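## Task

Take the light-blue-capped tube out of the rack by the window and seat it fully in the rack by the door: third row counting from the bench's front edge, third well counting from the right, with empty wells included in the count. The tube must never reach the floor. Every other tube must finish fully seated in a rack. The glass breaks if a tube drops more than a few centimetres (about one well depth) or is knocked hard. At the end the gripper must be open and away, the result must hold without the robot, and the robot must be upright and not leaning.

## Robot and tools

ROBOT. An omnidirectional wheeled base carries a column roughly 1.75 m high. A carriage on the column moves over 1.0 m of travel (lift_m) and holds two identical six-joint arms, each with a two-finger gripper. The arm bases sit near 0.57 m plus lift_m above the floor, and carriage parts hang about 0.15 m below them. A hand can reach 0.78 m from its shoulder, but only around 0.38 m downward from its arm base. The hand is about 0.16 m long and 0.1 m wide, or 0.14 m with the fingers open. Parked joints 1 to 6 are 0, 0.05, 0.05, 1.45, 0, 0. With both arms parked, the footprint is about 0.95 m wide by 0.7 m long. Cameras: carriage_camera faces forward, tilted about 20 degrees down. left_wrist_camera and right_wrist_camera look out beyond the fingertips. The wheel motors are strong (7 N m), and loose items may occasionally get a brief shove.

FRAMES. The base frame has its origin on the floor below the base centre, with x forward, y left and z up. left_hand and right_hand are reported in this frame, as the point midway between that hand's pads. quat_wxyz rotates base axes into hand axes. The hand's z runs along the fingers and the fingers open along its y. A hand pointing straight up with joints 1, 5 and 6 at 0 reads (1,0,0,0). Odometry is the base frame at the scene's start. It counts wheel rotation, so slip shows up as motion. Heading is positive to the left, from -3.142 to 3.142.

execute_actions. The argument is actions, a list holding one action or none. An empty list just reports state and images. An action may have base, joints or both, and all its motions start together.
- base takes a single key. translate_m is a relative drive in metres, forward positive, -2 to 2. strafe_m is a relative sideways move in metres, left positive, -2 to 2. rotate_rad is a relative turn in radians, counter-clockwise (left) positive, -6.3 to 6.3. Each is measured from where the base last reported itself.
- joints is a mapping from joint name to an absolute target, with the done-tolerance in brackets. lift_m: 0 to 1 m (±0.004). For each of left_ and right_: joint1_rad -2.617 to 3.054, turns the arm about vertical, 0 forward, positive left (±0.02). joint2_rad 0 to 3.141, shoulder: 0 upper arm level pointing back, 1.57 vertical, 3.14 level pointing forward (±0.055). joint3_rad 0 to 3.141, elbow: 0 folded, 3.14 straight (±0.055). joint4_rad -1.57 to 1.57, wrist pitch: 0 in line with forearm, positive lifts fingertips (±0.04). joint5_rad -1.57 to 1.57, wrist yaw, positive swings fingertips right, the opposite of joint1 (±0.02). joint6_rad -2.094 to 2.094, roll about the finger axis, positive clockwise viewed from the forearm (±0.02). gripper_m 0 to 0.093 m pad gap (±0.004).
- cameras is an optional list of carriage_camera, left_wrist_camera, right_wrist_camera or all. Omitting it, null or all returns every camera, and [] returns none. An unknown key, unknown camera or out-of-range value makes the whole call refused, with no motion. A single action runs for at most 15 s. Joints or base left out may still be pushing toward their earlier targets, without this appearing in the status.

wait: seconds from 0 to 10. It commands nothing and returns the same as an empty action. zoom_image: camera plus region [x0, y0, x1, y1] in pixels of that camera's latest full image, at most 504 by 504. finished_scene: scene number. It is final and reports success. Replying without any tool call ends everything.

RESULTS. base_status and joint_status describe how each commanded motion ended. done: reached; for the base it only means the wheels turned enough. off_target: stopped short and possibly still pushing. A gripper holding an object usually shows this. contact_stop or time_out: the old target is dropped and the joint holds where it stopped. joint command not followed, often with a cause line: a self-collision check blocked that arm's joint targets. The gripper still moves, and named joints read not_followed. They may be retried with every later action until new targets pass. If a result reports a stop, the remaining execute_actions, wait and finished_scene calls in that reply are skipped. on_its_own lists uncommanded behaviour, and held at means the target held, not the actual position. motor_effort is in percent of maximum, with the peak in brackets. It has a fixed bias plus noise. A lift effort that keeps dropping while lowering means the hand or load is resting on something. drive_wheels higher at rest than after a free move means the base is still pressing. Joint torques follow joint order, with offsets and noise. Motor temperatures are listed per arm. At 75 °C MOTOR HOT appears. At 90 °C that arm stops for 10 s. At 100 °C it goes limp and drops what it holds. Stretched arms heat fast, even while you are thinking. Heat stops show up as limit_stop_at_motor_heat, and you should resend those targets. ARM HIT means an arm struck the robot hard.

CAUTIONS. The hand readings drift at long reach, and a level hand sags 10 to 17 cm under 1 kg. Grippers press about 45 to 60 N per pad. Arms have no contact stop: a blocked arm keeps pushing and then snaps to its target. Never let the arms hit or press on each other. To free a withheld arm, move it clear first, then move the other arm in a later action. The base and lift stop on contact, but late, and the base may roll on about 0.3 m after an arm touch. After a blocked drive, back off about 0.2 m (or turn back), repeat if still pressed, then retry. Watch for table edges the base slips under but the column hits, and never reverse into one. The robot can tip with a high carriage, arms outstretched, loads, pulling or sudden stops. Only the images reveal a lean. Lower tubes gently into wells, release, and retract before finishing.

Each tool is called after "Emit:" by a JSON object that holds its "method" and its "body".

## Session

Emit:
{"method": "execute_actions", "body": {"actions": [], "cameras": ["carriage_camera"]}}

Scene clock: 0.00 s.
Joint torques (N m, as the arm reports them, + toward a larger angle): no reading
Motor temperatures (°C, as the motors report them): left_arm=[19 33 24 22 17 20] | right_arm=[18 22 21 20 18 19]
base_odometry: x=+0.000 y=+0.000 heading=+0.000 (m, m, rad; odometry frame)
base_status: not commanded
joint_positions: lift_m=+0.301 left_joint1_rad=+0.015 left_joint2_rad=+0.013 left_joint3_rad=+0.031 left_joint4_rad=+1.437 left_joint5_rad=+0.037 left_joint6_rad=-0.006 left_gripper_m=+0.095 right_joint1_rad=-0.034 right_joint2_rad=+0.038 right_joint3_rad=+0.047 right_joint4_rad=+1.428 right_joint5_rad=+0.015 right_joint6_rad=-0.003 right_gripper_m=+0.094
joint_status: not commanded
motor_effort: lift_m=+20 drive_wheels=+2 (%)
left_hand: x=+0.2843 y=+0.3152 z=+1.2859 quat_wxyz=(+0.998, +0.018, +0.058, +0.003) (m; base frame)
right_hand: x=+0.2892 y=-0.3249 z=+1.2898 quat_wxyz=(+0.998, +0.009, +0.067, -0.019) (m; base frame)
pictures: carriage_camera
Images, in order (width x height): carriage_camera 672x504.

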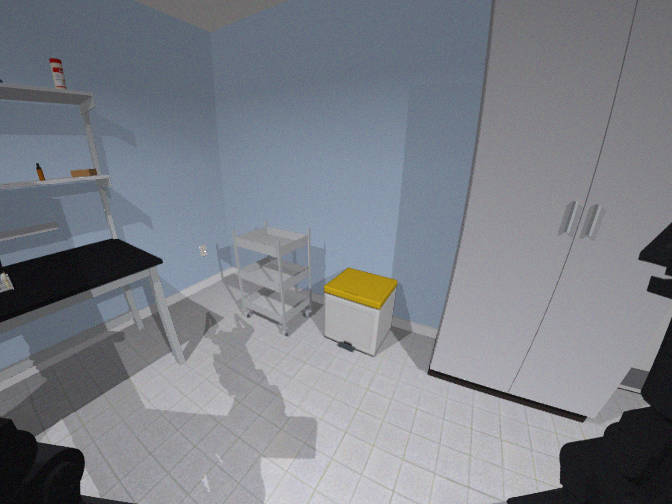

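Emit:
{"method": "execute_actions", "body": {"actions": [{"base":{"rotate_rad":1.1},"joints":{"lift_m":0.62}}], "cameras": ["carriage_camera"]}}

Scene clock: 9.07 s.
Joint torques (N m, as the arm reports them, + toward a larger angle): left_arm=[ 0.33  3.24  6.24 -0.15 -0.08  0.14] | right_arm=[ 0.17  3.86  6.52 -0.11  0.1  -0.03]
Motor temperatures (°C, as the motors report them): left_arm=[19 33 25 22 17 20] | right_arm=[18 22 22 20 18 19]
base_odometry: x=+0.000 y=+0.000 heading=+1.100 (m, m, rad; odometry frame)
base_status: done
joint_positions: lift_m=+0.620 left_joint1_rad=+0.015 left_joint2_rad=+0.013 left_joint3_rad=+0.031 left_joint4_rad=+1.437 left_joint5_rad=+0.037 left_joint6_rad=-0.006 left_gripper_m=+0.095 right_joint1_rad=-0.034 right_joint2_rad=+0.038 right_joint3_rad=+0.047 right_joint4_rad=+1.428 right_joint5_rad=+0.015 right_joint6_rad=-0.003 right_gripper_m=+0.094
joint_status: all done
motor_effort: lift_m=+20(25) drive_wheels=+5(16) (%)
left_hand: x=+0.2843 y=+0.3152 z=+1.6048 quat_wxyz=(+0.998, +0.018, +0.058, +0.003) (m; base frame)
right_hand: x=+0.2893 y=-0.3249 z=+1.6088 quat_wxyz=(+0.998, +0.009, +0.067, -0.019) (m; base frame)
pictures: carriage_camera
Images, in order (width x height): carriage_camera 672x504.

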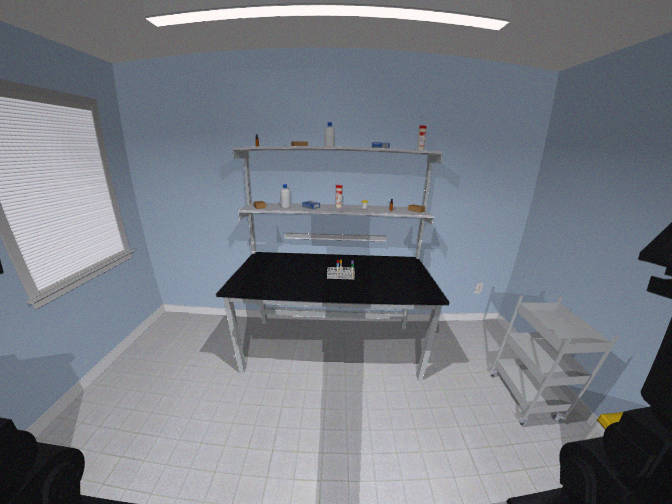

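Emit:
{"method": "zoom_image", "body": {"camera": "carriage_camera", "region": [310, 245, 374, 293]}}

Emit:
{"method": "execute_actions", "body": {"actions": [{"base":{"strafe_m":-0.33},"joints":{"left_joint1_rad":0,"left_joint5_rad":0,"left_gripper_m":0.034}}], "cameras": []}}

Emit:
{"method": "execute_actions", "body": {"actions": [{"base":{"translate_m":0.7}}], "cameras": ["carriage_camera"]}}

Region (310, 245, 374, 293) of carriage_camera's 672x504 image, scaled by 7.875, with more detail than that image has; it fills the top 378 rows of this view, and the rest is white.

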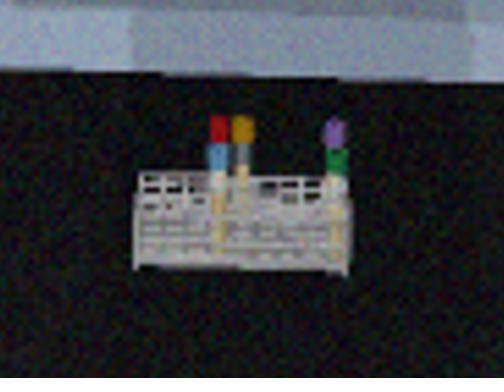

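Scene clock: 19.77 s.
Joint torques (N m, as the arm reports them, + toward a larger angle): left_arm=[-0.03  3.23  6.23 -0.15 -0.12  0.14] | right_arm=[ 0.12  3.85  6.53 -0.11  0.09 -0.05]
Motor temperatures (°C, as the motors report them): left_arm=[19 33 26 22 17 20] | right_arm=[18 23 23 20 18 19]
base_odometry: x=+0.294 y=-0.149 heading=+1.101 (m, m, rad; odometry frame)
base_status: done
joint_positions: lift_m=+0.620 left_joint1_rad=+0.005 left_joint2_rad=+0.013 left_joint3_rad=+0.031 left_joint4_rad=+1.437 left_joint5_rad=+0.005 left_joint6_rad=-0.006 left_gripper_m=+0.034 right_joint1_rad=-0.034 right_joint2_rad=+0.038 right_joint3_rad=+0.047 right_joint4_rad=+1.428 right_joint5_rad=+0.015 right_joint6_rad=-0.003 right_gripper_m=+0.094
joint_status: all done
motor_effort: lift_m=+20(20) drive_wheels=-4(20) (%)
left_hand: x=+0.2843 y=+0.3204 z=+1.6049 quat_wxyz=(+0.998, +0.002, +0.058, -0.001) (m; base frame)
right_hand: x=+0.2893 y=-0.3249 z=+1.6088 quat_wxyz=(+0.998, +0.009, +0.067, -0.019) (m; base frame)
pictures: none
No camera images: the call's "cameras" was empty. Leave "cameras" out to get every camera's image.

Scene clock: 23.40 s.
Joint torques (N m, as the arm reports them, + toward a larger angle): left_arm=[-0.05  3.22  6.26 -0.16 -0.12  0.14] | right_arm=[ 0.26  3.78  6.77 -0.06  0.07 -0.06]
Motor temperatures (°C, as the motors report them): left_arm=[19 33 26 22 17 20] | right_arm=[18 23 23 20 18 19]
base_odometry: x=+0.612 y=+0.474 heading=+1.100 (m, m, rad; odometry frame)
base_status: done
joint_positions: lift_m=+0.620 left_joint1_rad=+0.005 left_joint2_rad=+0.013 left_joint3_rad=+0.031 left_joint4_rad=+1.438 left_joint5_rad=+0.005 left_joint6_rad=-0.006 left_gripper_m=+0.034 right_joint1_rad=-0.034 right_joint2_rad=+0.038 right_joint3_rad=+0.047 right_joint4_rad=+1.427 right_joint5_rad=+0.015 right_joint6_rad=-0.003 right_gripper_m=+0.094
joint_status: not commanded
motor_effort: lift_m=+20(20) drive_wheels=-3(12) (%)
left_hand: x=+0.2841 y=+0.3203 z=+1.6050 quat_wxyz=(+0.998, +0.002, +0.058, -0.001) (m; base frame)
right_hand: x=+0.2895 y=-0.3249 z=+1.6088 quat_wxyz=(+0.998, +0.009, +0.067, -0.019) (m; base frame)
pictures: carriage_camera
Images, in order (width x height): carriage_camera 672x504.

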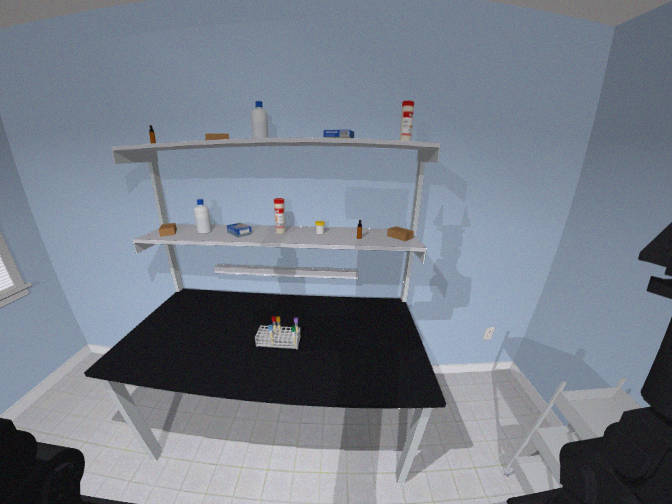

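Emit:
{"method": "execute_actions", "body": {"actions": [{"base":{"translate_m":0.4},"joints":{"left_joint1_rad":-0.1,"left_joint2_rad":2.397,"left_joint3_rad":1.39,"left_joint4_rad":-0.545,"left_joint6_rad":-0.1}}], "cameras": ["carriage_camera","left_wrist_camera"]}}

Scene clock: 39.77 s.
Joint torques (N m, as the arm reports them, + toward a larger angle): left_arm=[ -0.03 -11.68   5.29   0.3   -0.1    0.07] | right_arm=[ 0.07  3.68  6.65 -0.13  0.14 -0.03]
Motor temperatures (°C, as the motors report them): left_arm=[19 34 27 22 17 20] | right_arm=[18 23 24 20 18 19]
base_odometry: x=+0.794 y=+0.831 heading=+1.099 (m, m, rad; odometry frame)
base_status: done
joint_positions: lift_m=+0.620 left_joint1_rad=-0.095 left_joint2_rad=+2.405 left_joint3_rad=+1.383 left_joint4_rad=-0.538 left_joint5_rad=+0.005 left_joint6_rad=-0.092 left_gripper_m=+0.034 right_joint1_rad=-0.034 right_joint2_rad=+0.038 right_joint3_rad=+0.047 right_joint4_rad=+1.427 right_joint5_rad=+0.015 right_joint6_rad=-0.003 right_gripper_m=+0.094
joint_status: all done
motor_effort: lift_m=+20(20) drive_wheels=-3(13) (%)
left_hand: x=+0.6510 y=+0.2827 z=+1.0465 quat_wxyz=(+0.005, +0.002, +1.000, -0.003) (m; base frame)
right_hand: x=+0.2895 y=-0.3249 z=+1.6088 quat_wxyz=(+0.998, +0.009, +0.067, -0.019) (m; base frame)
pictures: carriage_camera, left_wrist_camera
Images, in order (width x height): carriage_camera 672x504, left_wrist_camera 672x504.

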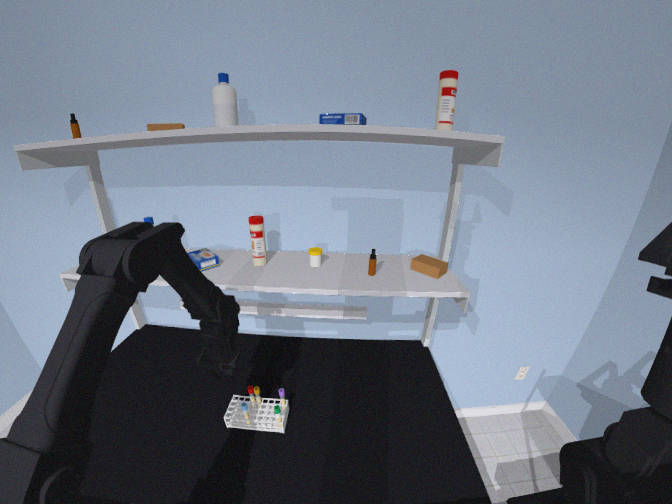

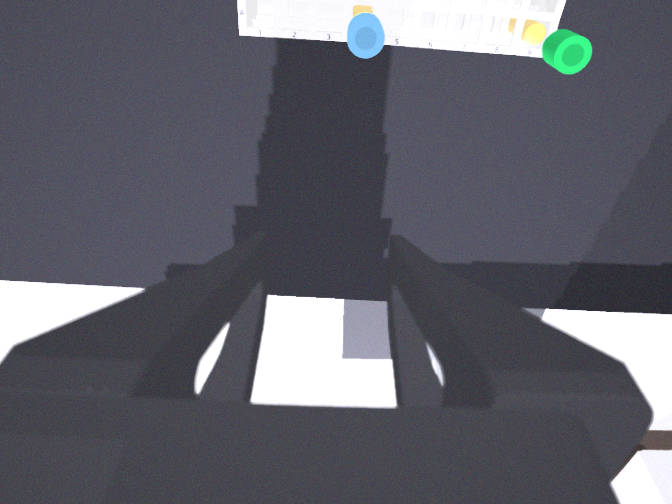

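Emit:
{"method": "execute_actions", "body": {"actions": [{"base":{"translate_m":0.023},"joints":{"left_joint1_rad":-0.14,"lift_m":0.51,"left_joint4_rad":-0.555}}], "cameras": ["left_wrist_camera"]}}

Scene clock: 50.17 s.
Joint torques (N m, as the arm reports them, + toward a larger angle): left_arm=[  0.51 -11.73   5.3    0.3   -0.09   0.07] | right_arm=[-0.14  3.77  6.52 -0.09  0.1   0.01]
Motor temperatures (°C, as the motors report them): left_arm=[19 41 27 22 17 20] | right_arm=[18 23 24 20 18 19]
base_odometry: x=+0.805 y=+0.851 heading=+1.099 (m, m, rad; odometry frame)
base_status: done
joint_positions: lift_m=+0.510 left_joint1_rad=-0.142 left_joint2_rad=+2.406 left_joint3_rad=+1.383 left_joint4_rad=-0.551 left_joint5_rad=+0.004 left_joint6_rad=-0.092 left_gripper_m=+0.034 right_joint1_rad=-0.034 right_joint2_rad=+0.038 right_joint3_rad=+0.047 right_joint4_rad=+1.426 right_joint5_rad=+0.015 right_joint6_rad=-0.003 right_gripper_m=+0.094
joint_status: all done
motor_effort: lift_m=+21(21) drive_wheels=+4(12) (%)
left_hand: x=+0.6454 y=+0.2646 z=+0.9363 quat_wxyz=(-0.002, +0.025, +1.000, -0.002) (m; base frame)
right_hand: x=+0.2897 y=-0.3249 z=+1.4986 quat_wxyz=(+0.997, +0.009, +0.068, -0.019) (m; base frame)
pictures: left_wrist_camera
Images, in order (width x height): left_wrist_camera 672x504.

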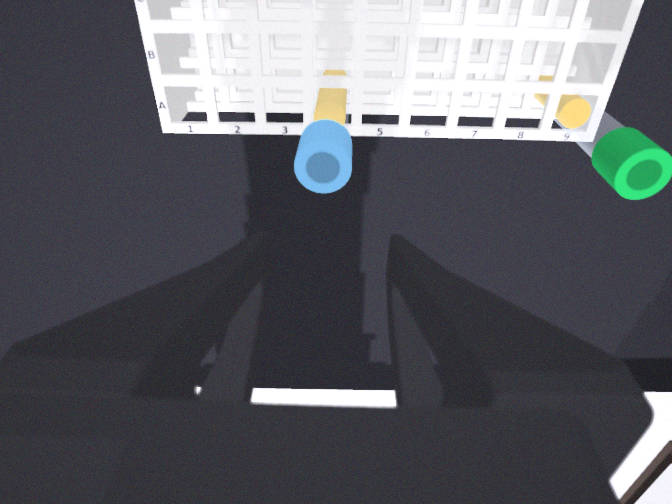

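Emit:
{"method": "execute_actions", "body": {"actions": [{"base":{"translate_m":0.014},"joints":{"left_joint1_rad":-0.133,"lift_m":0.495}}], "cameras": ["left_wrist_camera"]}}

Scene clock: 57.97 s.
Joint torques (N m, as the arm reports them, + toward a larger angle): left_arm=[  0.81 -11.96   5.27   0.31  -0.09   0.07] | right_arm=[-0.01  3.9   6.53 -0.11  0.15 -0.02]
Motor temperatures (°C, as the motors report them): left_arm=[19 44 27 22 17 20] | right_arm=[18 23 24 20 18 19]
base_odometry: x=+0.811 y=+0.863 heading=+1.098 (m, m, rad; odometry frame)
base_status: done
joint_positions: lift_m=+0.495 left_joint1_rad=-0.139 left_joint2_rad=+2.409 left_joint3_rad=+1.383 left_joint4_rad=-0.553 left_joint5_rad=+0.004 left_joint6_rad=-0.092 left_gripper_m=+0.034 right_joint1_rad=-0.034 right_joint2_rad=+0.038 right_joint3_rad=+0.047 right_joint4_rad=+1.428 right_joint5_rad=+0.015 right_joint6_rad=-0.003 right_gripper_m=+0.094
joint_status: all done
motor_effort: lift_m=+20(21) drive_wheels=-1(7) (%)
left_hand: x=+0.6445 y=+0.2661 z=+0.9201 quat_wxyz=(-0.004, +0.024, +1.000, -0.001) (m; base frame)
right_hand: x=+0.2892 y=-0.3249 z=+1.4837 quat_wxyz=(+0.998, +0.009, +0.067, -0.019) (m; base frame)
pictures: left_wrist_camera
Images, in order (width x height): left_wrist_camera 672x504.

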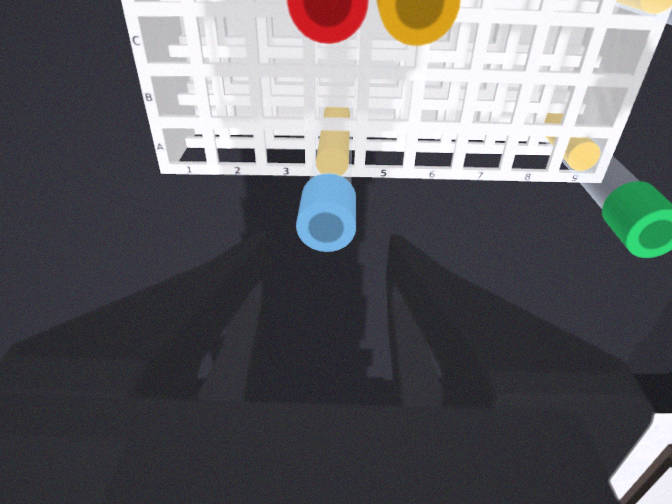

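Emit:
{"method": "execute_actions", "body": {"actions": [{"joints":{"lift_m":0.463,"left_joint4_rad":-0.545}}], "cameras": ["left_wrist_camera"]}}

Emit:
{"method": "execute_actions", "body": {"actions": [{"joints":{"left_gripper_m":0.008}}], "cameras": ["left_wrist_camera"]}}

Scene clock: 64.40 s.
Joint torques (N m, as the arm reports them, + toward a larger angle): left_arm=[  0.8  -11.94   5.26   0.36  -0.09   0.07] | right_arm=[ 0.2   3.63  6.71 -0.13  0.11 -0.01]
Motor temperatures (°C, as the motors report them): left_arm=[19 47 27 21 17 20] | right_arm=[18 23 24 20 18 19]
base_odometry: x=+0.811 y=+0.863 heading=+1.098 (m, m, rad; odometry frame)
base_status: not commanded
joint_positions: lift_m=+0.463 left_joint1_rad=-0.139 left_joint2_rad=+2.408 left_joint3_rad=+1.383 left_joint4_rad=-0.549 left_joint5_rad=+0.004 left_joint6_rad=-0.092 left_gripper_m=+0.034 right_joint1_rad=-0.034 right_joint2_rad=+0.038 right_joint3_rad=+0.047 right_joint4_rad=+1.428 right_joint5_rad=+0.015 right_joint6_rad=-0.003 right_gripper_m=+0.094
joint_status: all done
motor_effort: lift_m=+21(20) drive_wheels=-1(1) (%)
left_hand: x=+0.6455 y=+0.2660 z=+0.8883 quat_wxyz=(-0.002, +0.024, +1.000, -0.002) (m; base frame)
right_hand: x=+0.2892 y=-0.3249 z=+1.4517 quat_wxyz=(+0.998, +0.009, +0.067, -0.019) (m; base frame)
pictures: left_wrist_camera
Images, in order (width x height): left_wrist_camera 672x504.

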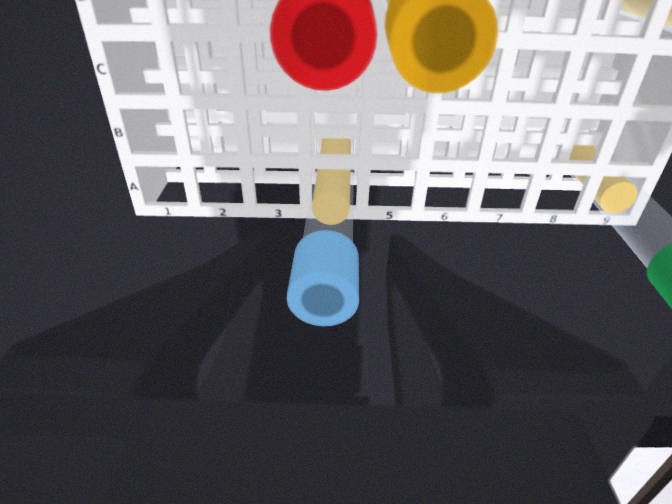

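Scene clock: 64.90 s.
Joint torques (N m, as the arm reports them, + toward a larger angle): left_arm=[  0.79 -11.95   5.28   0.36  -0.09   0.07] | right_arm=[ 0.09  3.61  6.57 -0.09  0.08 -0.05]
Motor temperatures (°C, as the motors report them): left_arm=[19 47 27 21 17 20] | right_arm=[18 23 25 20 18 19]
base_odometry: x=+0.811 y=+0.863 heading=+1.098 (m, m, rad; odometry frame)
base_status: not commanded
joint_positions: lift_m=+0.463 left_joint1_rad=-0.139 left_joint2_rad=+2.408 left_joint3_rad=+1.383 left_joint4_rad=-0.549 left_joint5_rad=+0.004 left_joint6_rad=-0.092 left_gripper_m=+0.018 right_joint1_rad=-0.034 right_joint2_rad=+0.038 right_joint3_rad=+0.047 right_joint4_rad=+1.428 right_joint5_rad=+0.015 right_joint6_rad=-0.003 right_gripper_m=+0.094
joint_status: left_gripper_m off_target (ended at +0.018, target +0.008)
motor_effort: lift_m=+21(21) drive_wheels=-1(1) (%)
left_hand: x=+0.6455 y=+0.2660 z=+0.8883 quat_wxyz=(-0.002, +0.024, +1.000, -0.002) (m; base frame)
right_hand: x=+0.2892 y=-0.3249 z=+1.4517 quat_wxyz=(+0.998, +0.009, +0.067, -0.019) (m; base frame)
pictures: left_wrist_camera
Images, in order (width x height): left_wrist_camera 672x504.

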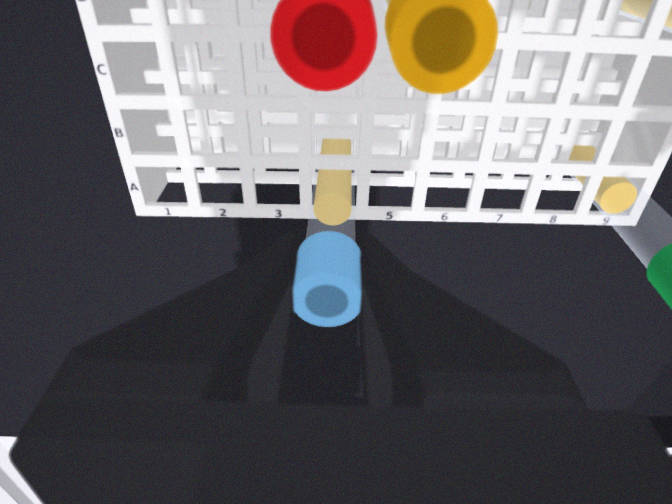

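Emit:
{"method": "execute_actions", "body": {"actions": [{"joints":{"lift_m":0.523}}], "cameras": ["left_wrist_camera"]}}

Emit:
{"method": "zoom_image", "body": {"camera": "left_wrist_camera", "region": [260, 50, 410, 200]}}

Emit:
{"method": "execute_actions", "body": {"actions": [{"joints":{"lift_m":0.62}}], "cameras": ["left_wrist_camera"]}}

Emit:
{"method": "execute_actions", "body": {"actions": [{"base":{"translate_m":-1.2},"joints":{"left_joint1_rad":0,"left_joint2_rad":1.3,"left_joint3_rad":0.8,"left_joint4_rad":-1.07,"left_joint6_rad":0}}], "cameras": []}}

Emit:
{"method": "execute_actions", "body": {"actions": [{"base":{"rotate_rad":3.1}}], "cameras": ["left_wrist_camera","carriage_camera"]}}

Scene clock: 74.03 s.
Joint torques (N m, as the arm reports them, + toward a larger angle): left_arm=[  0.81 -11.46   5.27   0.36  -0.09   0.07] | right_arm=[ 0.03  3.75  6.43 -0.09  0.09  0.01]
Motor temperatures (°C, as the motors report them): left_arm=[19 50 27 21 17 20] | right_arm=[18 24 25 20 18 19]
base_odometry: x=+0.811 y=+0.863 heading=+1.098 (m, m, rad; odometry frame)
base_status: not commanded
joint_positions: lift_m=+0.523 left_joint1_rad=-0.139 left_joint2_rad=+2.402 left_joint3_rad=+1.383 left_joint4_rad=-0.547 left_joint5_rad=+0.004 left_joint6_rad=-0.092 left_gripper_m=+0.018 right_joint1_rad=-0.034 right_joint2_rad=+0.038 right_joint3_rad=+0.047 right_joint4_rad=+1.428 right_joint5_rad=+0.015 right_joint6_rad=-0.003 right_gripper_m=+0.094
joint_status: all done
motor_effort: lift_m=+20(24) drive_wheels=-1(1) (%)
left_hand: x=+0.6474 y=+0.2657 z=+0.9506 quat_wxyz=(+0.002, +0.024, +1.000, -0.002) (m; base frame)
right_hand: x=+0.2892 y=-0.3249 z=+1.5118 quat_wxyz=(+0.998, +0.009, +0.067, -0.019) (m; base frame)
pictures: left_wrist_camera
Images, in order (width x height): left_wrist_camera 672x504.

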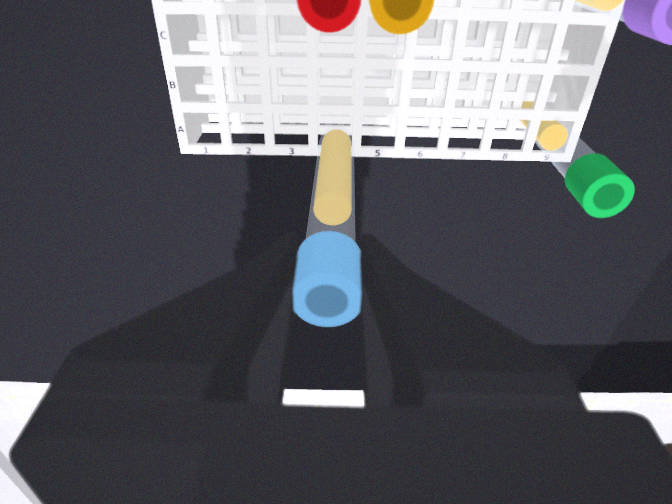

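Region (260, 50, 410, 200) of left_wrist_camera's 672x504 image, scaled by 3.360, with more detail than that image has.

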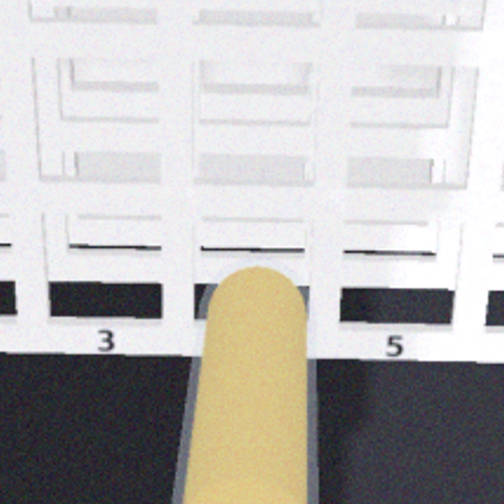

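Scene clock: 74.97 s.
Joint torques (N m, as the arm reports them, + toward a larger angle): left_arm=[  0.8  -11.53   5.32   0.36  -0.09   0.07] | right_arm=[ 0.01  3.7   6.64 -0.1   0.12  0.  ]
Motor temperatures (°C, as the motors report them): left_arm=[19 51 27 21 17 20] | right_arm=[18 24 25 20 18 19]
base_odometry: x=+0.811 y=+0.863 heading=+1.098 (m, m, rad; odometry frame)
base_status: not commanded
joint_positions: lift_m=+0.620 left_joint1_rad=-0.139 left_joint2_rad=+2.403 left_joint3_rad=+1.383 left_joint4_rad=-0.547 left_joint5_rad=+0.004 left_joint6_rad=-0.092 left_gripper_m=+0.018 right_joint1_rad=-0.034 right_joint2_rad=+0.038 right_joint3_rad=+0.047 right_joint4_rad=+1.428 right_joint5_rad=+0.015 right_joint6_rad=-0.003 right_gripper_m=+0.094
joint_status: all done
motor_effort: lift_m=+20(24) drive_wheels=+0(1) (%)
left_hand: x=+0.6473 y=+0.2657 z=+1.0473 quat_wxyz=(+0.002, +0.024, +1.000, -0.002) (m; base frame)
right_hand: x=+0.2892 y=-0.3249 z=+1.6088 quat_wxyz=(+0.998, +0.009, +0.067, -0.019) (m; base frame)
pictures: left_wrist_camera
Images, in order (width x height): left_wrist_camera 672x504.

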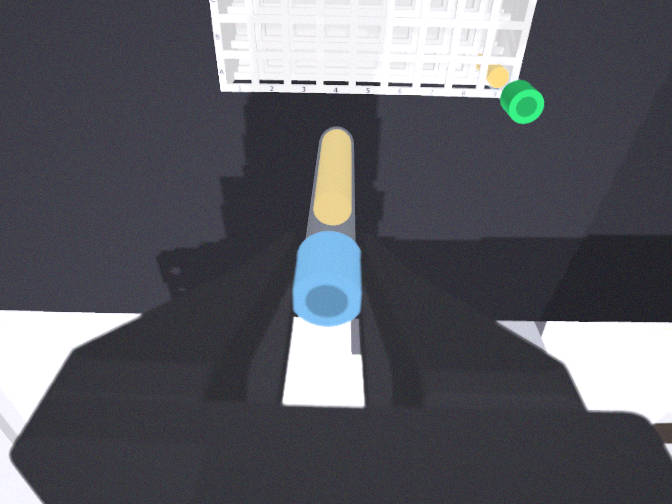

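Scene clock: 79.63 s.
Joint torques (N m, as the arm reports them, + toward a larger angle): left_arm=[-0.02 -4.83  5.29  0.32 -0.03  0.21] | right_arm=[-0.02  4.02  6.8  -0.06  0.14 -0.04]
Motor temperatures (°C, as the motors report them): left_arm=[19 49 27 21 17 20] | right_arm=[18 24 25 20 18 19]
base_odometry: x=+0.265 y=-0.205 heading=+1.098 (m, m, rad; odometry frame)
base_status: done
joint_positions: lift_m=+0.620 left_joint1_rad=+0.005 left_joint2_rad=+1.312 left_joint3_rad=+0.813 left_joint4_rad=-1.064 left_joint5_rad=-0.002 left_joint6_rad=-0.008 left_gripper_m=+0.018 right_joint1_rad=-0.034 right_joint2_rad=+0.038 right_joint3_rad=+0.047 right_joint4_rad=+1.426 right_joint5_rad=+0.015 right_joint6_rad=-0.003 right_gripper_m=+0.094
joint_status: all done
motor_effort: lift_m=+20(20) drive_wheels=+1(17) (%)
left_hand: x=+0.4543 y=+0.3224 z=+1.2379 quat_wxyz=(+0.004, -0.006, +1.000, +0.001) (m; base frame)
right_hand: x=+0.2897 y=-0.3249 z=+1.6087 quat_wxyz=(+0.997, +0.009, +0.068, -0.019) (m; base frame)
pictures: none
No camera images: the call's "cameras" was empty. Leave "cameras" out to get every camera's image.

Scene clock: 83.87 s.
Joint torques (N m, as the arm reports them, + toward a larger angle): left_arm=[-0.01 -4.83  5.29  0.3  -0.03  0.21] | right_arm=[-0.12  3.77  6.59 -0.12  0.17 -0.05]
Motor temperatures (°C, as the motors report them): left_arm=[19 47 27 21 17 20] | right_arm=[18 24 25 20 18 19]
base_odometry: x=+0.265 y=-0.205 heading=-2.086 (m, m, rad; odometry frame)
base_status: done
joint_positions: lift_m=+0.620 left_joint1_rad=+0.005 left_joint2_rad=+1.312 left_joint3_rad=+0.813 left_joint4_rad=-1.063 left_joint5_rad=-0.002 left_joint6_rad=-0.008 left_gripper_m=+0.018 right_joint1_rad=-0.034 right_joint2_rad=+0.038 right_joint3_rad=+0.047 right_joint4_rad=+1.424 right_joint5_rad=+0.015 right_joint6_rad=-0.003 right_gripper_m=+0.094
joint_status: not commanded
motor_effort: lift_m=+20(20) drive_wheels=+5(11) (%)
left_hand: x=+0.4546 y=+0.3223 z=+1.2379 quat_wxyz=(+0.005, -0.006, +1.000, +0.001) (m; base frame)
right_hand: x=+0.2902 y=-0.3249 z=+1.6086 quat_wxyz=(+0.997, +0.009, +0.069, -0.019) (m; base frame)
pictures: carriage_camera, left_wrist_camera
Images, in order (width x height): carriage_camera 672x504, left_wrist_camera 672x504.

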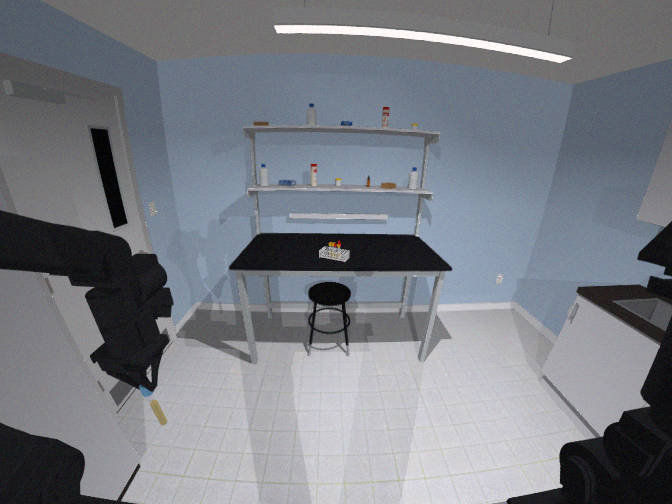

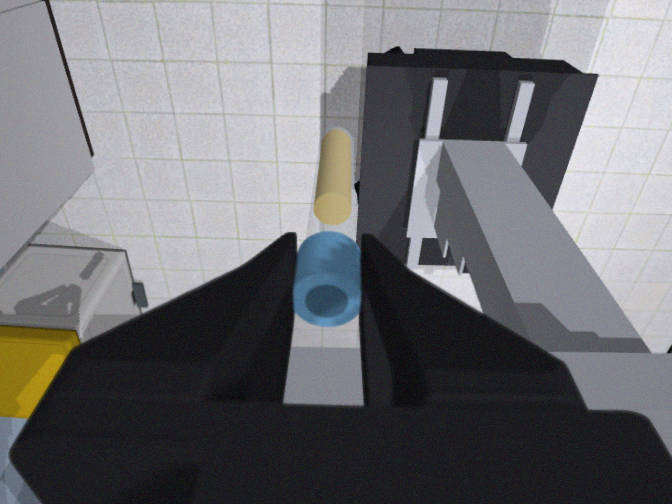

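Emit:
{"method": "execute_actions", "body": {"actions": [{"base":{"strafe_m":-0.35},"joints":{"lift_m":0.76}}], "cameras": []}}

Emit:
{"method": "execute_actions", "body": {"actions": [{"base":{"translate_m":0.8}}], "cameras": ["carriage_camera"]}}

Emit:
{"method": "zoom_image", "body": {"camera": "carriage_camera", "region": [210, 300, 330, 390]}}

Scene clock: 97.50 s.
Joint torques (N m, as the arm reports them, + toward a larger angle): left_arm=[-0.07 -4.69  5.92  0.3  -0.03  0.21] | right_arm=[ 0.01  3.83  6.64 -0.17  0.12  0.  ]
Motor temperatures (°C, as the motors report them): left_arm=[19 43 27 21 17 20] | right_arm=[18 24 25 20 18 19]
base_odometry: x=-0.040 y=-0.033 heading=-2.085 (m, m, rad; odometry frame)
base_status: done
joint_positions: lift_m=+0.760 left_joint1_rad=+0.005 left_joint2_rad=+1.310 left_joint3_rad=+0.805 left_joint4_rad=-1.066 left_joint5_rad=-0.002 left_joint6_rad=-0.008 left_gripper_m=+0.018 right_joint1_rad=-0.034 right_joint2_rad=+0.038 right_joint3_rad=+0.047 right_joint4_rad=+1.425 right_joint5_rad=+0.014 right_joint6_rad=-0.003 right_gripper_m=+0.094
joint_status: all done
motor_effort: lift_m=+20(24) drive_wheels=-3(17) (%)
left_hand: x=+0.4512 y=+0.3223 z=+1.3760 quat_wxyz=(+0.000, -0.006, +1.000, +0.001) (m; base frame)
right_hand: x=+0.2899 y=-0.3248 z=+1.7487 quat_wxyz=(+0.997, +0.008, +0.068, -0.019) (m; base frame)
pictures: none
No camera images: the call's "cameras" was empty. Leave "cameras" out to get every camera's image.

Scene clock: 101.37 s.
Joint torques (N m, as the arm reports them, + toward a larger angle): left_arm=[ 0.   -4.67  5.9   0.32 -0.03  0.21] | right_arm=[ 0.17  3.97  6.63 -0.14  0.16 -0.01]
Motor temperatures (°C, as the motors report them): left_arm=[19 42 27 21 17 20] | right_arm=[18 24 25 20 18 19]
base_odometry: x=-0.434 y=-0.729 heading=-2.085 (m, m, rad; odometry frame)
base_status: done
joint_positions: lift_m=+0.760 left_joint1_rad=+0.005 left_joint2_rad=+1.310 left_joint3_rad=+0.805 left_joint4_rad=-1.068 left_joint5_rad=-0.002 left_joint6_rad=-0.008 left_gripper_m=+0.018 right_joint1_rad=-0.034 right_joint2_rad=+0.038 right_joint3_rad=+0.047 right_joint4_rad=+1.426 right_joint5_rad=+0.014 right_joint6_rad=-0.003 right_gripper_m=+0.094
joint_status: not commanded
motor_effort: lift_m=+20(20) drive_wheels=-2(10) (%)
left_hand: x=+0.4506 y=+0.3223 z=+1.3760 quat_wxyz=(-0.001, -0.006, +1.000, +0.001) (m; base frame)
right_hand: x=+0.2898 y=-0.3248 z=+1.7487 quat_wxyz=(+0.997, +0.008, +0.068, -0.019) (m; base frame)
pictures: carriage_camera
Images, in order (width x height): carriage_camera 672x504.

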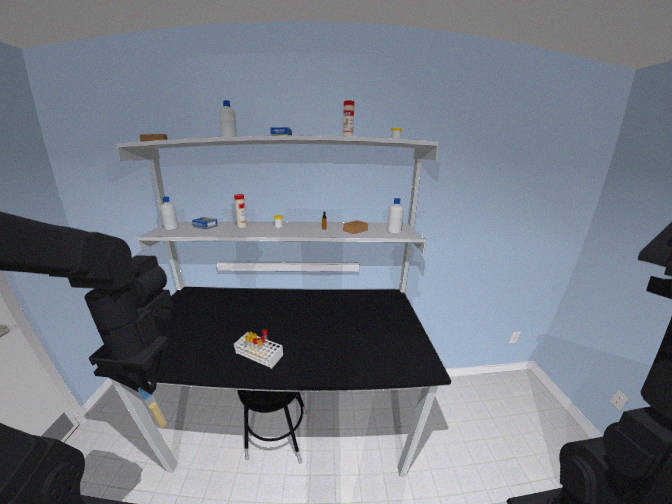

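Region (210, 300, 330, 390) of carriage_camera's 672x504 image, scaled by 4.200, with more detail than that image has; it fills the top 378 rows of this view, and the rest is white.

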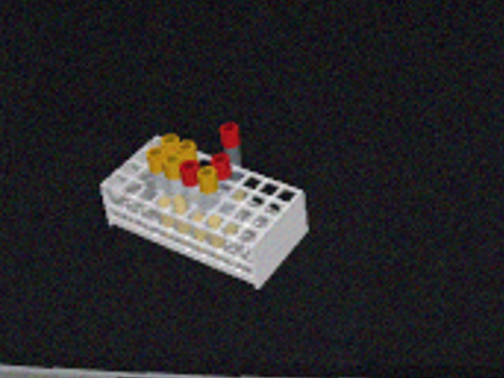

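Emit:
{"method": "execute_actions", "body": {"actions": [{"base":{"translate_m":0.4},"joints":{"lift_m":0.78,"left_joint1_rad":-0.16,"left_joint2_rad":2.27,"left_joint3_rad":1.125,"left_joint4_rad":-0.412,"left_joint6_rad":0.24}}], "cameras": ["carriage_camera","left_wrist_camera"]}}

Scene clock: 111.73 s.
Joint torques (N m, as the arm reports them, + toward a larger angle): left_arm=[  0.31 -10.25   4.06   0.41  -0.02   0.22] | right_arm=[ 0.01  3.82  6.52 -0.15  0.14  0.01]
Motor temperatures (°C, as the motors report them): left_arm=[19 41 27 21 17 20] | right_arm=[18 24 25 20 18 19]
base_odometry: x=-0.631 y=-1.077 heading=-2.086 (m, m, rad; odometry frame)
base_status: done
joint_positions: lift_m=+0.780 left_joint1_rad=-0.160 left_joint2_rad=+2.276 left_joint3_rad=+1.127 left_joint4_rad=-0.421 left_joint5_rad=-0.001 left_joint6_rad=+0.231 left_gripper_m=+0.018 right_joint1_rad=-0.034 right_joint2_rad=+0.038 right_joint3_rad=+0.047 right_joint4_rad=+1.425 right_joint5_rad=+0.014 right_joint6_rad=-0.003 right_gripper_m=+0.094
joint_status: all done
motor_effort: lift_m=+20(25) drive_wheels=-3(7) (%)
left_hand: x=+0.5977 y=+0.2662 z=+1.2090 quat_wxyz=(+0.000, +0.194, +0.981, +0.001) (m; base frame)
right_hand: x=+0.2899 y=-0.3248 z=+1.7687 quat_wxyz=(+0.997, +0.008, +0.068, -0.019) (m; base frame)
pictures: carriage_camera, left_wrist_camera
Images, in order (width x height): carriage_camera 672x504, left_wrist_camera 672x504.

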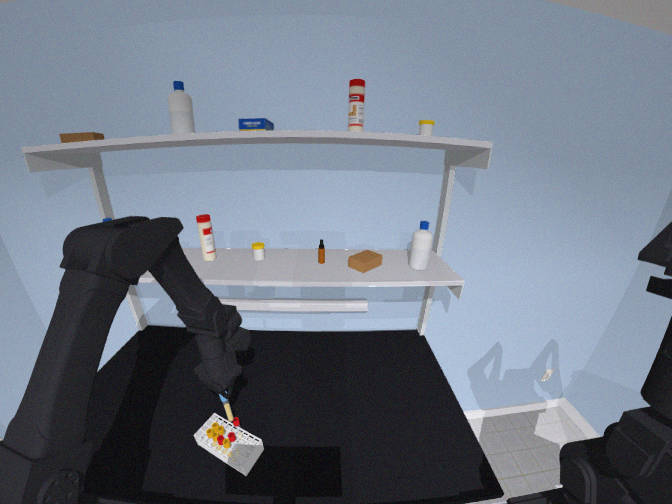

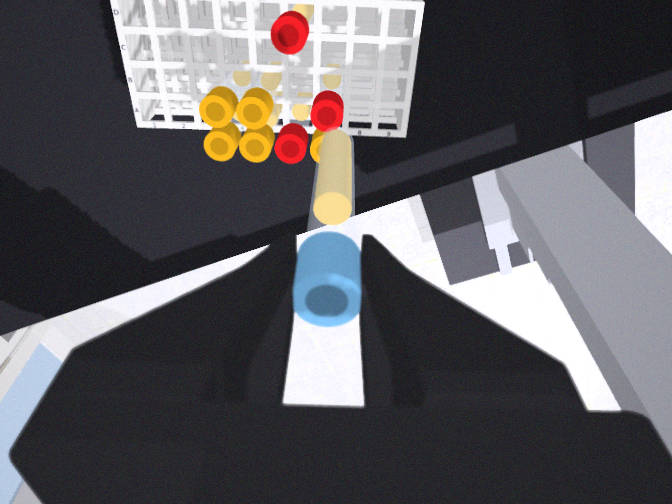

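Emit:
{"method": "execute_actions", "body": {"actions": [{"base":{"translate_m":0.008},"joints":{"lift_m":0.7,"left_joint6_rad":-0.13}}], "cameras": ["left_wrist_camera"]}}

Emit:
{"method": "zoom_image", "body": {"camera": "left_wrist_camera", "region": [230, 20, 440, 230]}}

Scene clock: 130.17 s.
Joint torques (N m, as the arm reports them, + toward a larger angle): left_arm=[  0.31 -10.28   4.14   0.39  -0.04   0.06] | right_arm=[-0.09  3.83  6.79 -0.12  0.13 -0.01]
Motor temperatures (°C, as the motors report them): left_arm=[19 46 26 21 17 20] | right_arm=[18 24 26 20 18 19]
base_odometry: x=-0.635 y=-1.084 heading=-2.087 (m, m, rad; odometry frame)
base_status: done
joint_positions: lift_m=+0.700 left_joint1_rad=-0.160 left_joint2_rad=+2.277 left_joint3_rad=+1.127 left_joint4_rad=-0.416 left_joint5_rad=-0.001 left_joint6_rad=-0.121 left_gripper_m=+0.018 right_joint1_rad=-0.034 right_joint2_rad=+0.038 right_joint3_rad=+0.047 right_joint4_rad=+1.427 right_joint5_rad=+0.014 right_joint6_rad=-0.003 right_gripper_m=+0.094
joint_status: all done
motor_effort: lift_m=+20(21) drive_wheels=-2(15) (%)
left_hand: x=+0.5986 y=+0.2661 z=+1.1286 quat_wxyz=(+0.002, +0.019, +1.000, +0.000) (m; base frame)
right_hand: x=+0.2896 y=-0.3247 z=+1.6887 quat_wxyz=(+0.997, +0.008, +0.068, -0.019) (m; base frame)
pictures: left_wrist_camera
Images, in order (width x height): left_wrist_camera 672x504.

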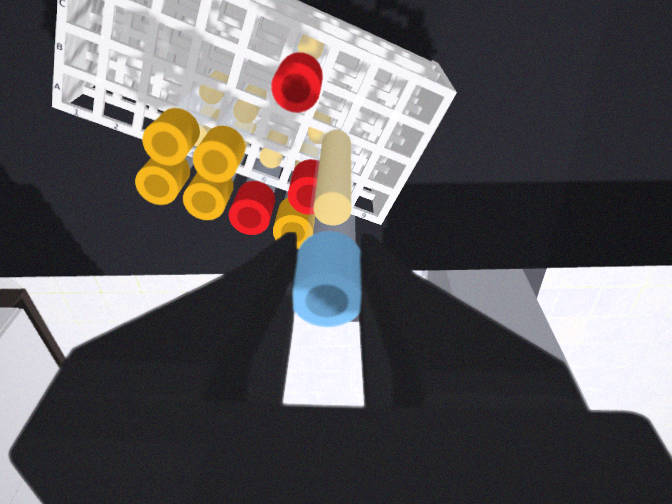

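Region (230, 20, 440, 230) of left_wrist_camera's 672x504 image, scaled by 2.400, with more detail than that image has.

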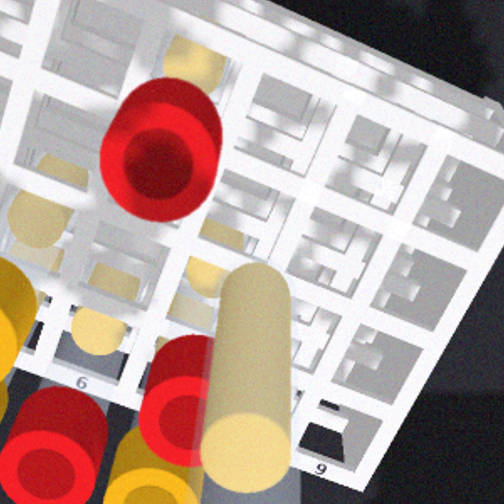

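Emit:
{"method": "execute_actions", "body": {"actions": [{"base":{"strafe_m":0.002},"joints":{"lift_m":0.673}}], "cameras": ["left_wrist_camera","carriage_camera"]}}

Emit:
{"method": "zoom_image", "body": {"camera": "left_wrist_camera", "region": [260, 50, 410, 200]}}

Emit:
{"method": "zoom_image", "body": {"camera": "carriage_camera", "region": [200, 390, 272, 450]}}

Scene clock: 143.00 s.
Joint torques (N m, as the arm reports them, + toward a larger angle): left_arm=[  0.29 -10.64   4.07   0.35  -0.03   0.06] | right_arm=[-0.12  3.78  6.72 -0.12  0.08  0.01]
Motor temperatures (°C, as the motors report them): left_arm=[19 48 26 21 17 20] | right_arm=[18 24 26 20 18 19]
base_odometry: x=-0.634 y=-1.085 heading=-2.087 (m, m, rad; odometry frame)
base_status: done
joint_positions: lift_m=+0.673 left_joint1_rad=-0.159 left_joint2_rad=+2.281 left_joint3_rad=+1.127 left_joint4_rad=-0.415 left_joint5_rad=-0.001 left_joint6_rad=-0.121 left_gripper_m=+0.018 right_joint1_rad=-0.034 right_joint2_rad=+0.038 right_joint3_rad=+0.047 right_joint4_rad=+1.427 right_joint5_rad=+0.015 right_joint6_rad=-0.003 right_gripper_m=+0.094
joint_status: all done
motor_effort: lift_m=+21(21) drive_wheels=+4(5) (%)
left_hand: x=+0.5978 y=+0.2663 z=+1.1002 quat_wxyz=(+0.000, +0.019, +1.000, +0.000) (m; base frame)
right_hand: x=+0.2895 y=-0.3248 z=+1.6616 quat_wxyz=(+0.998, +0.008, +0.067, -0.019) (m; base frame)
pictures: carriage_camera, left_wrist_camera
Images, in order (width x height): carriage_camera 672x504, left_wrist_camera 672x504.

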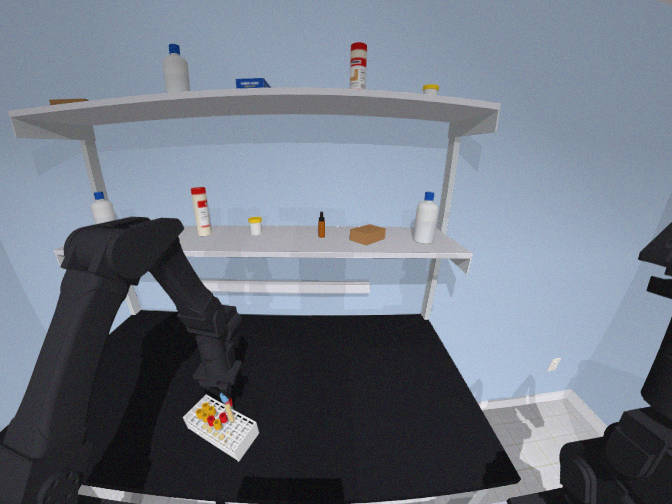

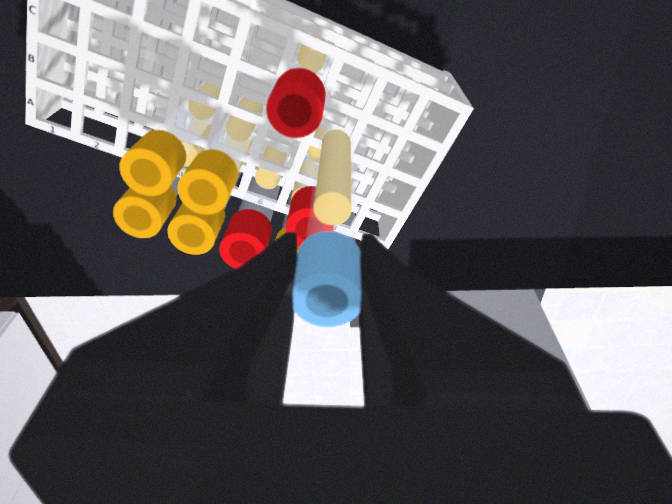

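Region (260, 50, 410, 200) of left_wrist_camera's 672x504 image, scaled by 3.360, with more detail than that image has.

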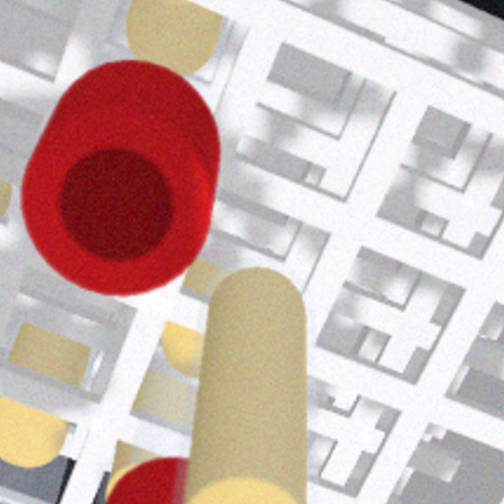

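Region (200, 390, 272, 450) of carriage_camera's 672x504 image, scaled by 7.000, with more detail than that image has.

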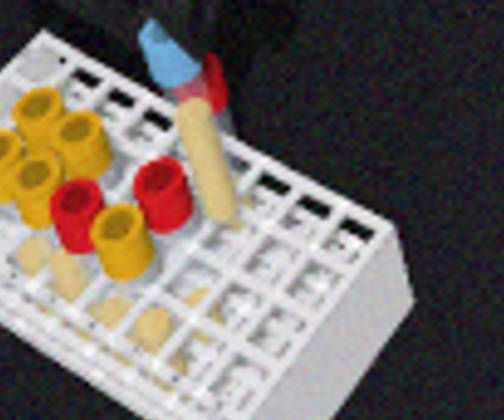

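Emit:
{"method": "execute_actions", "body": {"actions": [{"joints":{"lift_m":0.664}}], "cameras": ["left_wrist_camera","carriage_camera"]}}

Emit:
{"method": "zoom_image", "body": {"camera": "left_wrist_camera", "region": [260, 50, 410, 200]}}

Emit:
{"method": "zoom_image", "body": {"camera": "carriage_camera", "region": [200, 390, 272, 450]}}

Scene clock: 153.10 s.
Joint torques (N m, as the arm reports them, + toward a larger angle): left_arm=[  0.31 -10.63   4.08   0.37  -0.05   0.06] | right_arm=[ 0.04  3.73  6.74 -0.11  0.14 -0.06]
Motor temperatures (°C, as the motors report them): left_arm=[19 50 26 21 17 20] | right_arm=[18 24 26 20 18 19]
base_odometry: x=-0.634 y=-1.085 heading=-2.087 (m, m, rad; odometry frame)
base_status: not commanded
joint_positions: lift_m=+0.664 left_joint1_rad=-0.159 left_joint2_rad=+2.281 left_joint3_rad=+1.127 left_joint4_rad=-0.416 left_joint5_rad=-0.001 left_joint6_rad=-0.121 left_gripper_m=+0.018 right_joint1_rad=-0.034 right_joint2_rad=+0.038 right_joint3_rad=+0.047 right_joint4_rad=+1.427 right_joint5_rad=+0.015 right_joint6_rad=-0.003 right_gripper_m=+0.094
joint_status: all done
motor_effort: lift_m=+21(21) drive_wheels=+0(3) (%)
left_hand: x=+0.5977 y=+0.2663 z=+1.0914 quat_wxyz=(+0.000, +0.019, +1.000, +0.000) (m; base frame)
right_hand: x=+0.2894 y=-0.3248 z=+1.6527 quat_wxyz=(+0.998, +0.008, +0.067, -0.019) (m; base frame)
pictures: carriage_camera, left_wrist_camera
Images, in order (width x height): carriage_camera 672x504, left_wrist_camera 672x504.

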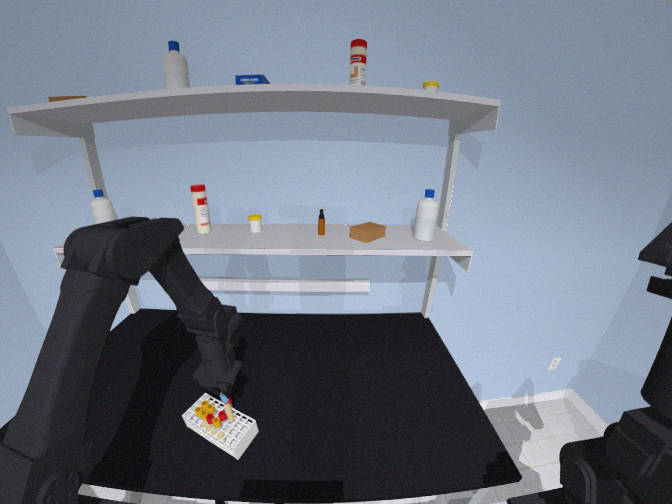

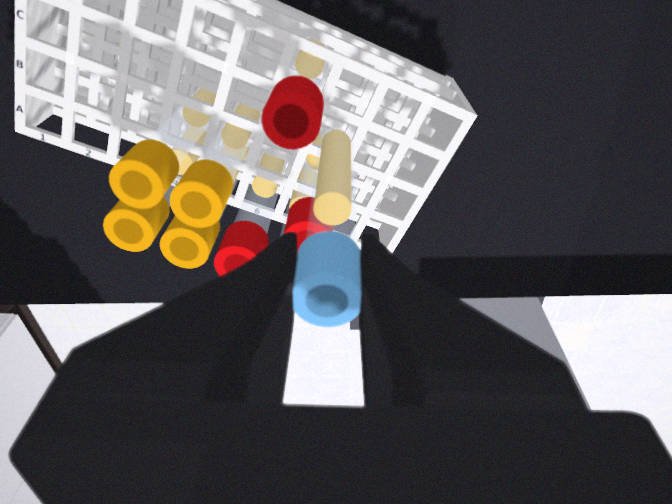

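Region (260, 50, 410, 200) of left_wrist_camera's 672x504 image, scaled by 3.360, with more detail than that image has.

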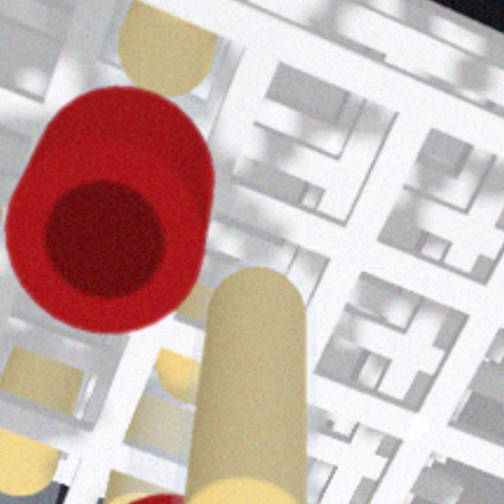

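Region (200, 390, 272, 450) of carriage_camera's 672x504 image, scaled by 7.000, with more detail than that image has.

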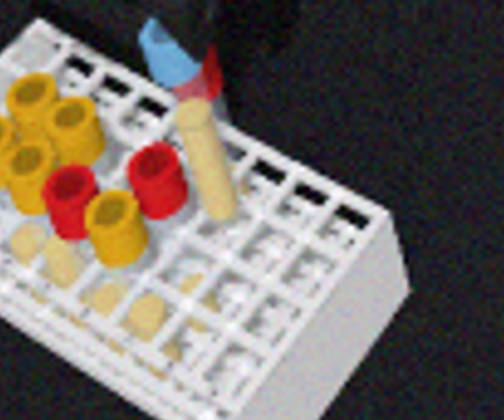

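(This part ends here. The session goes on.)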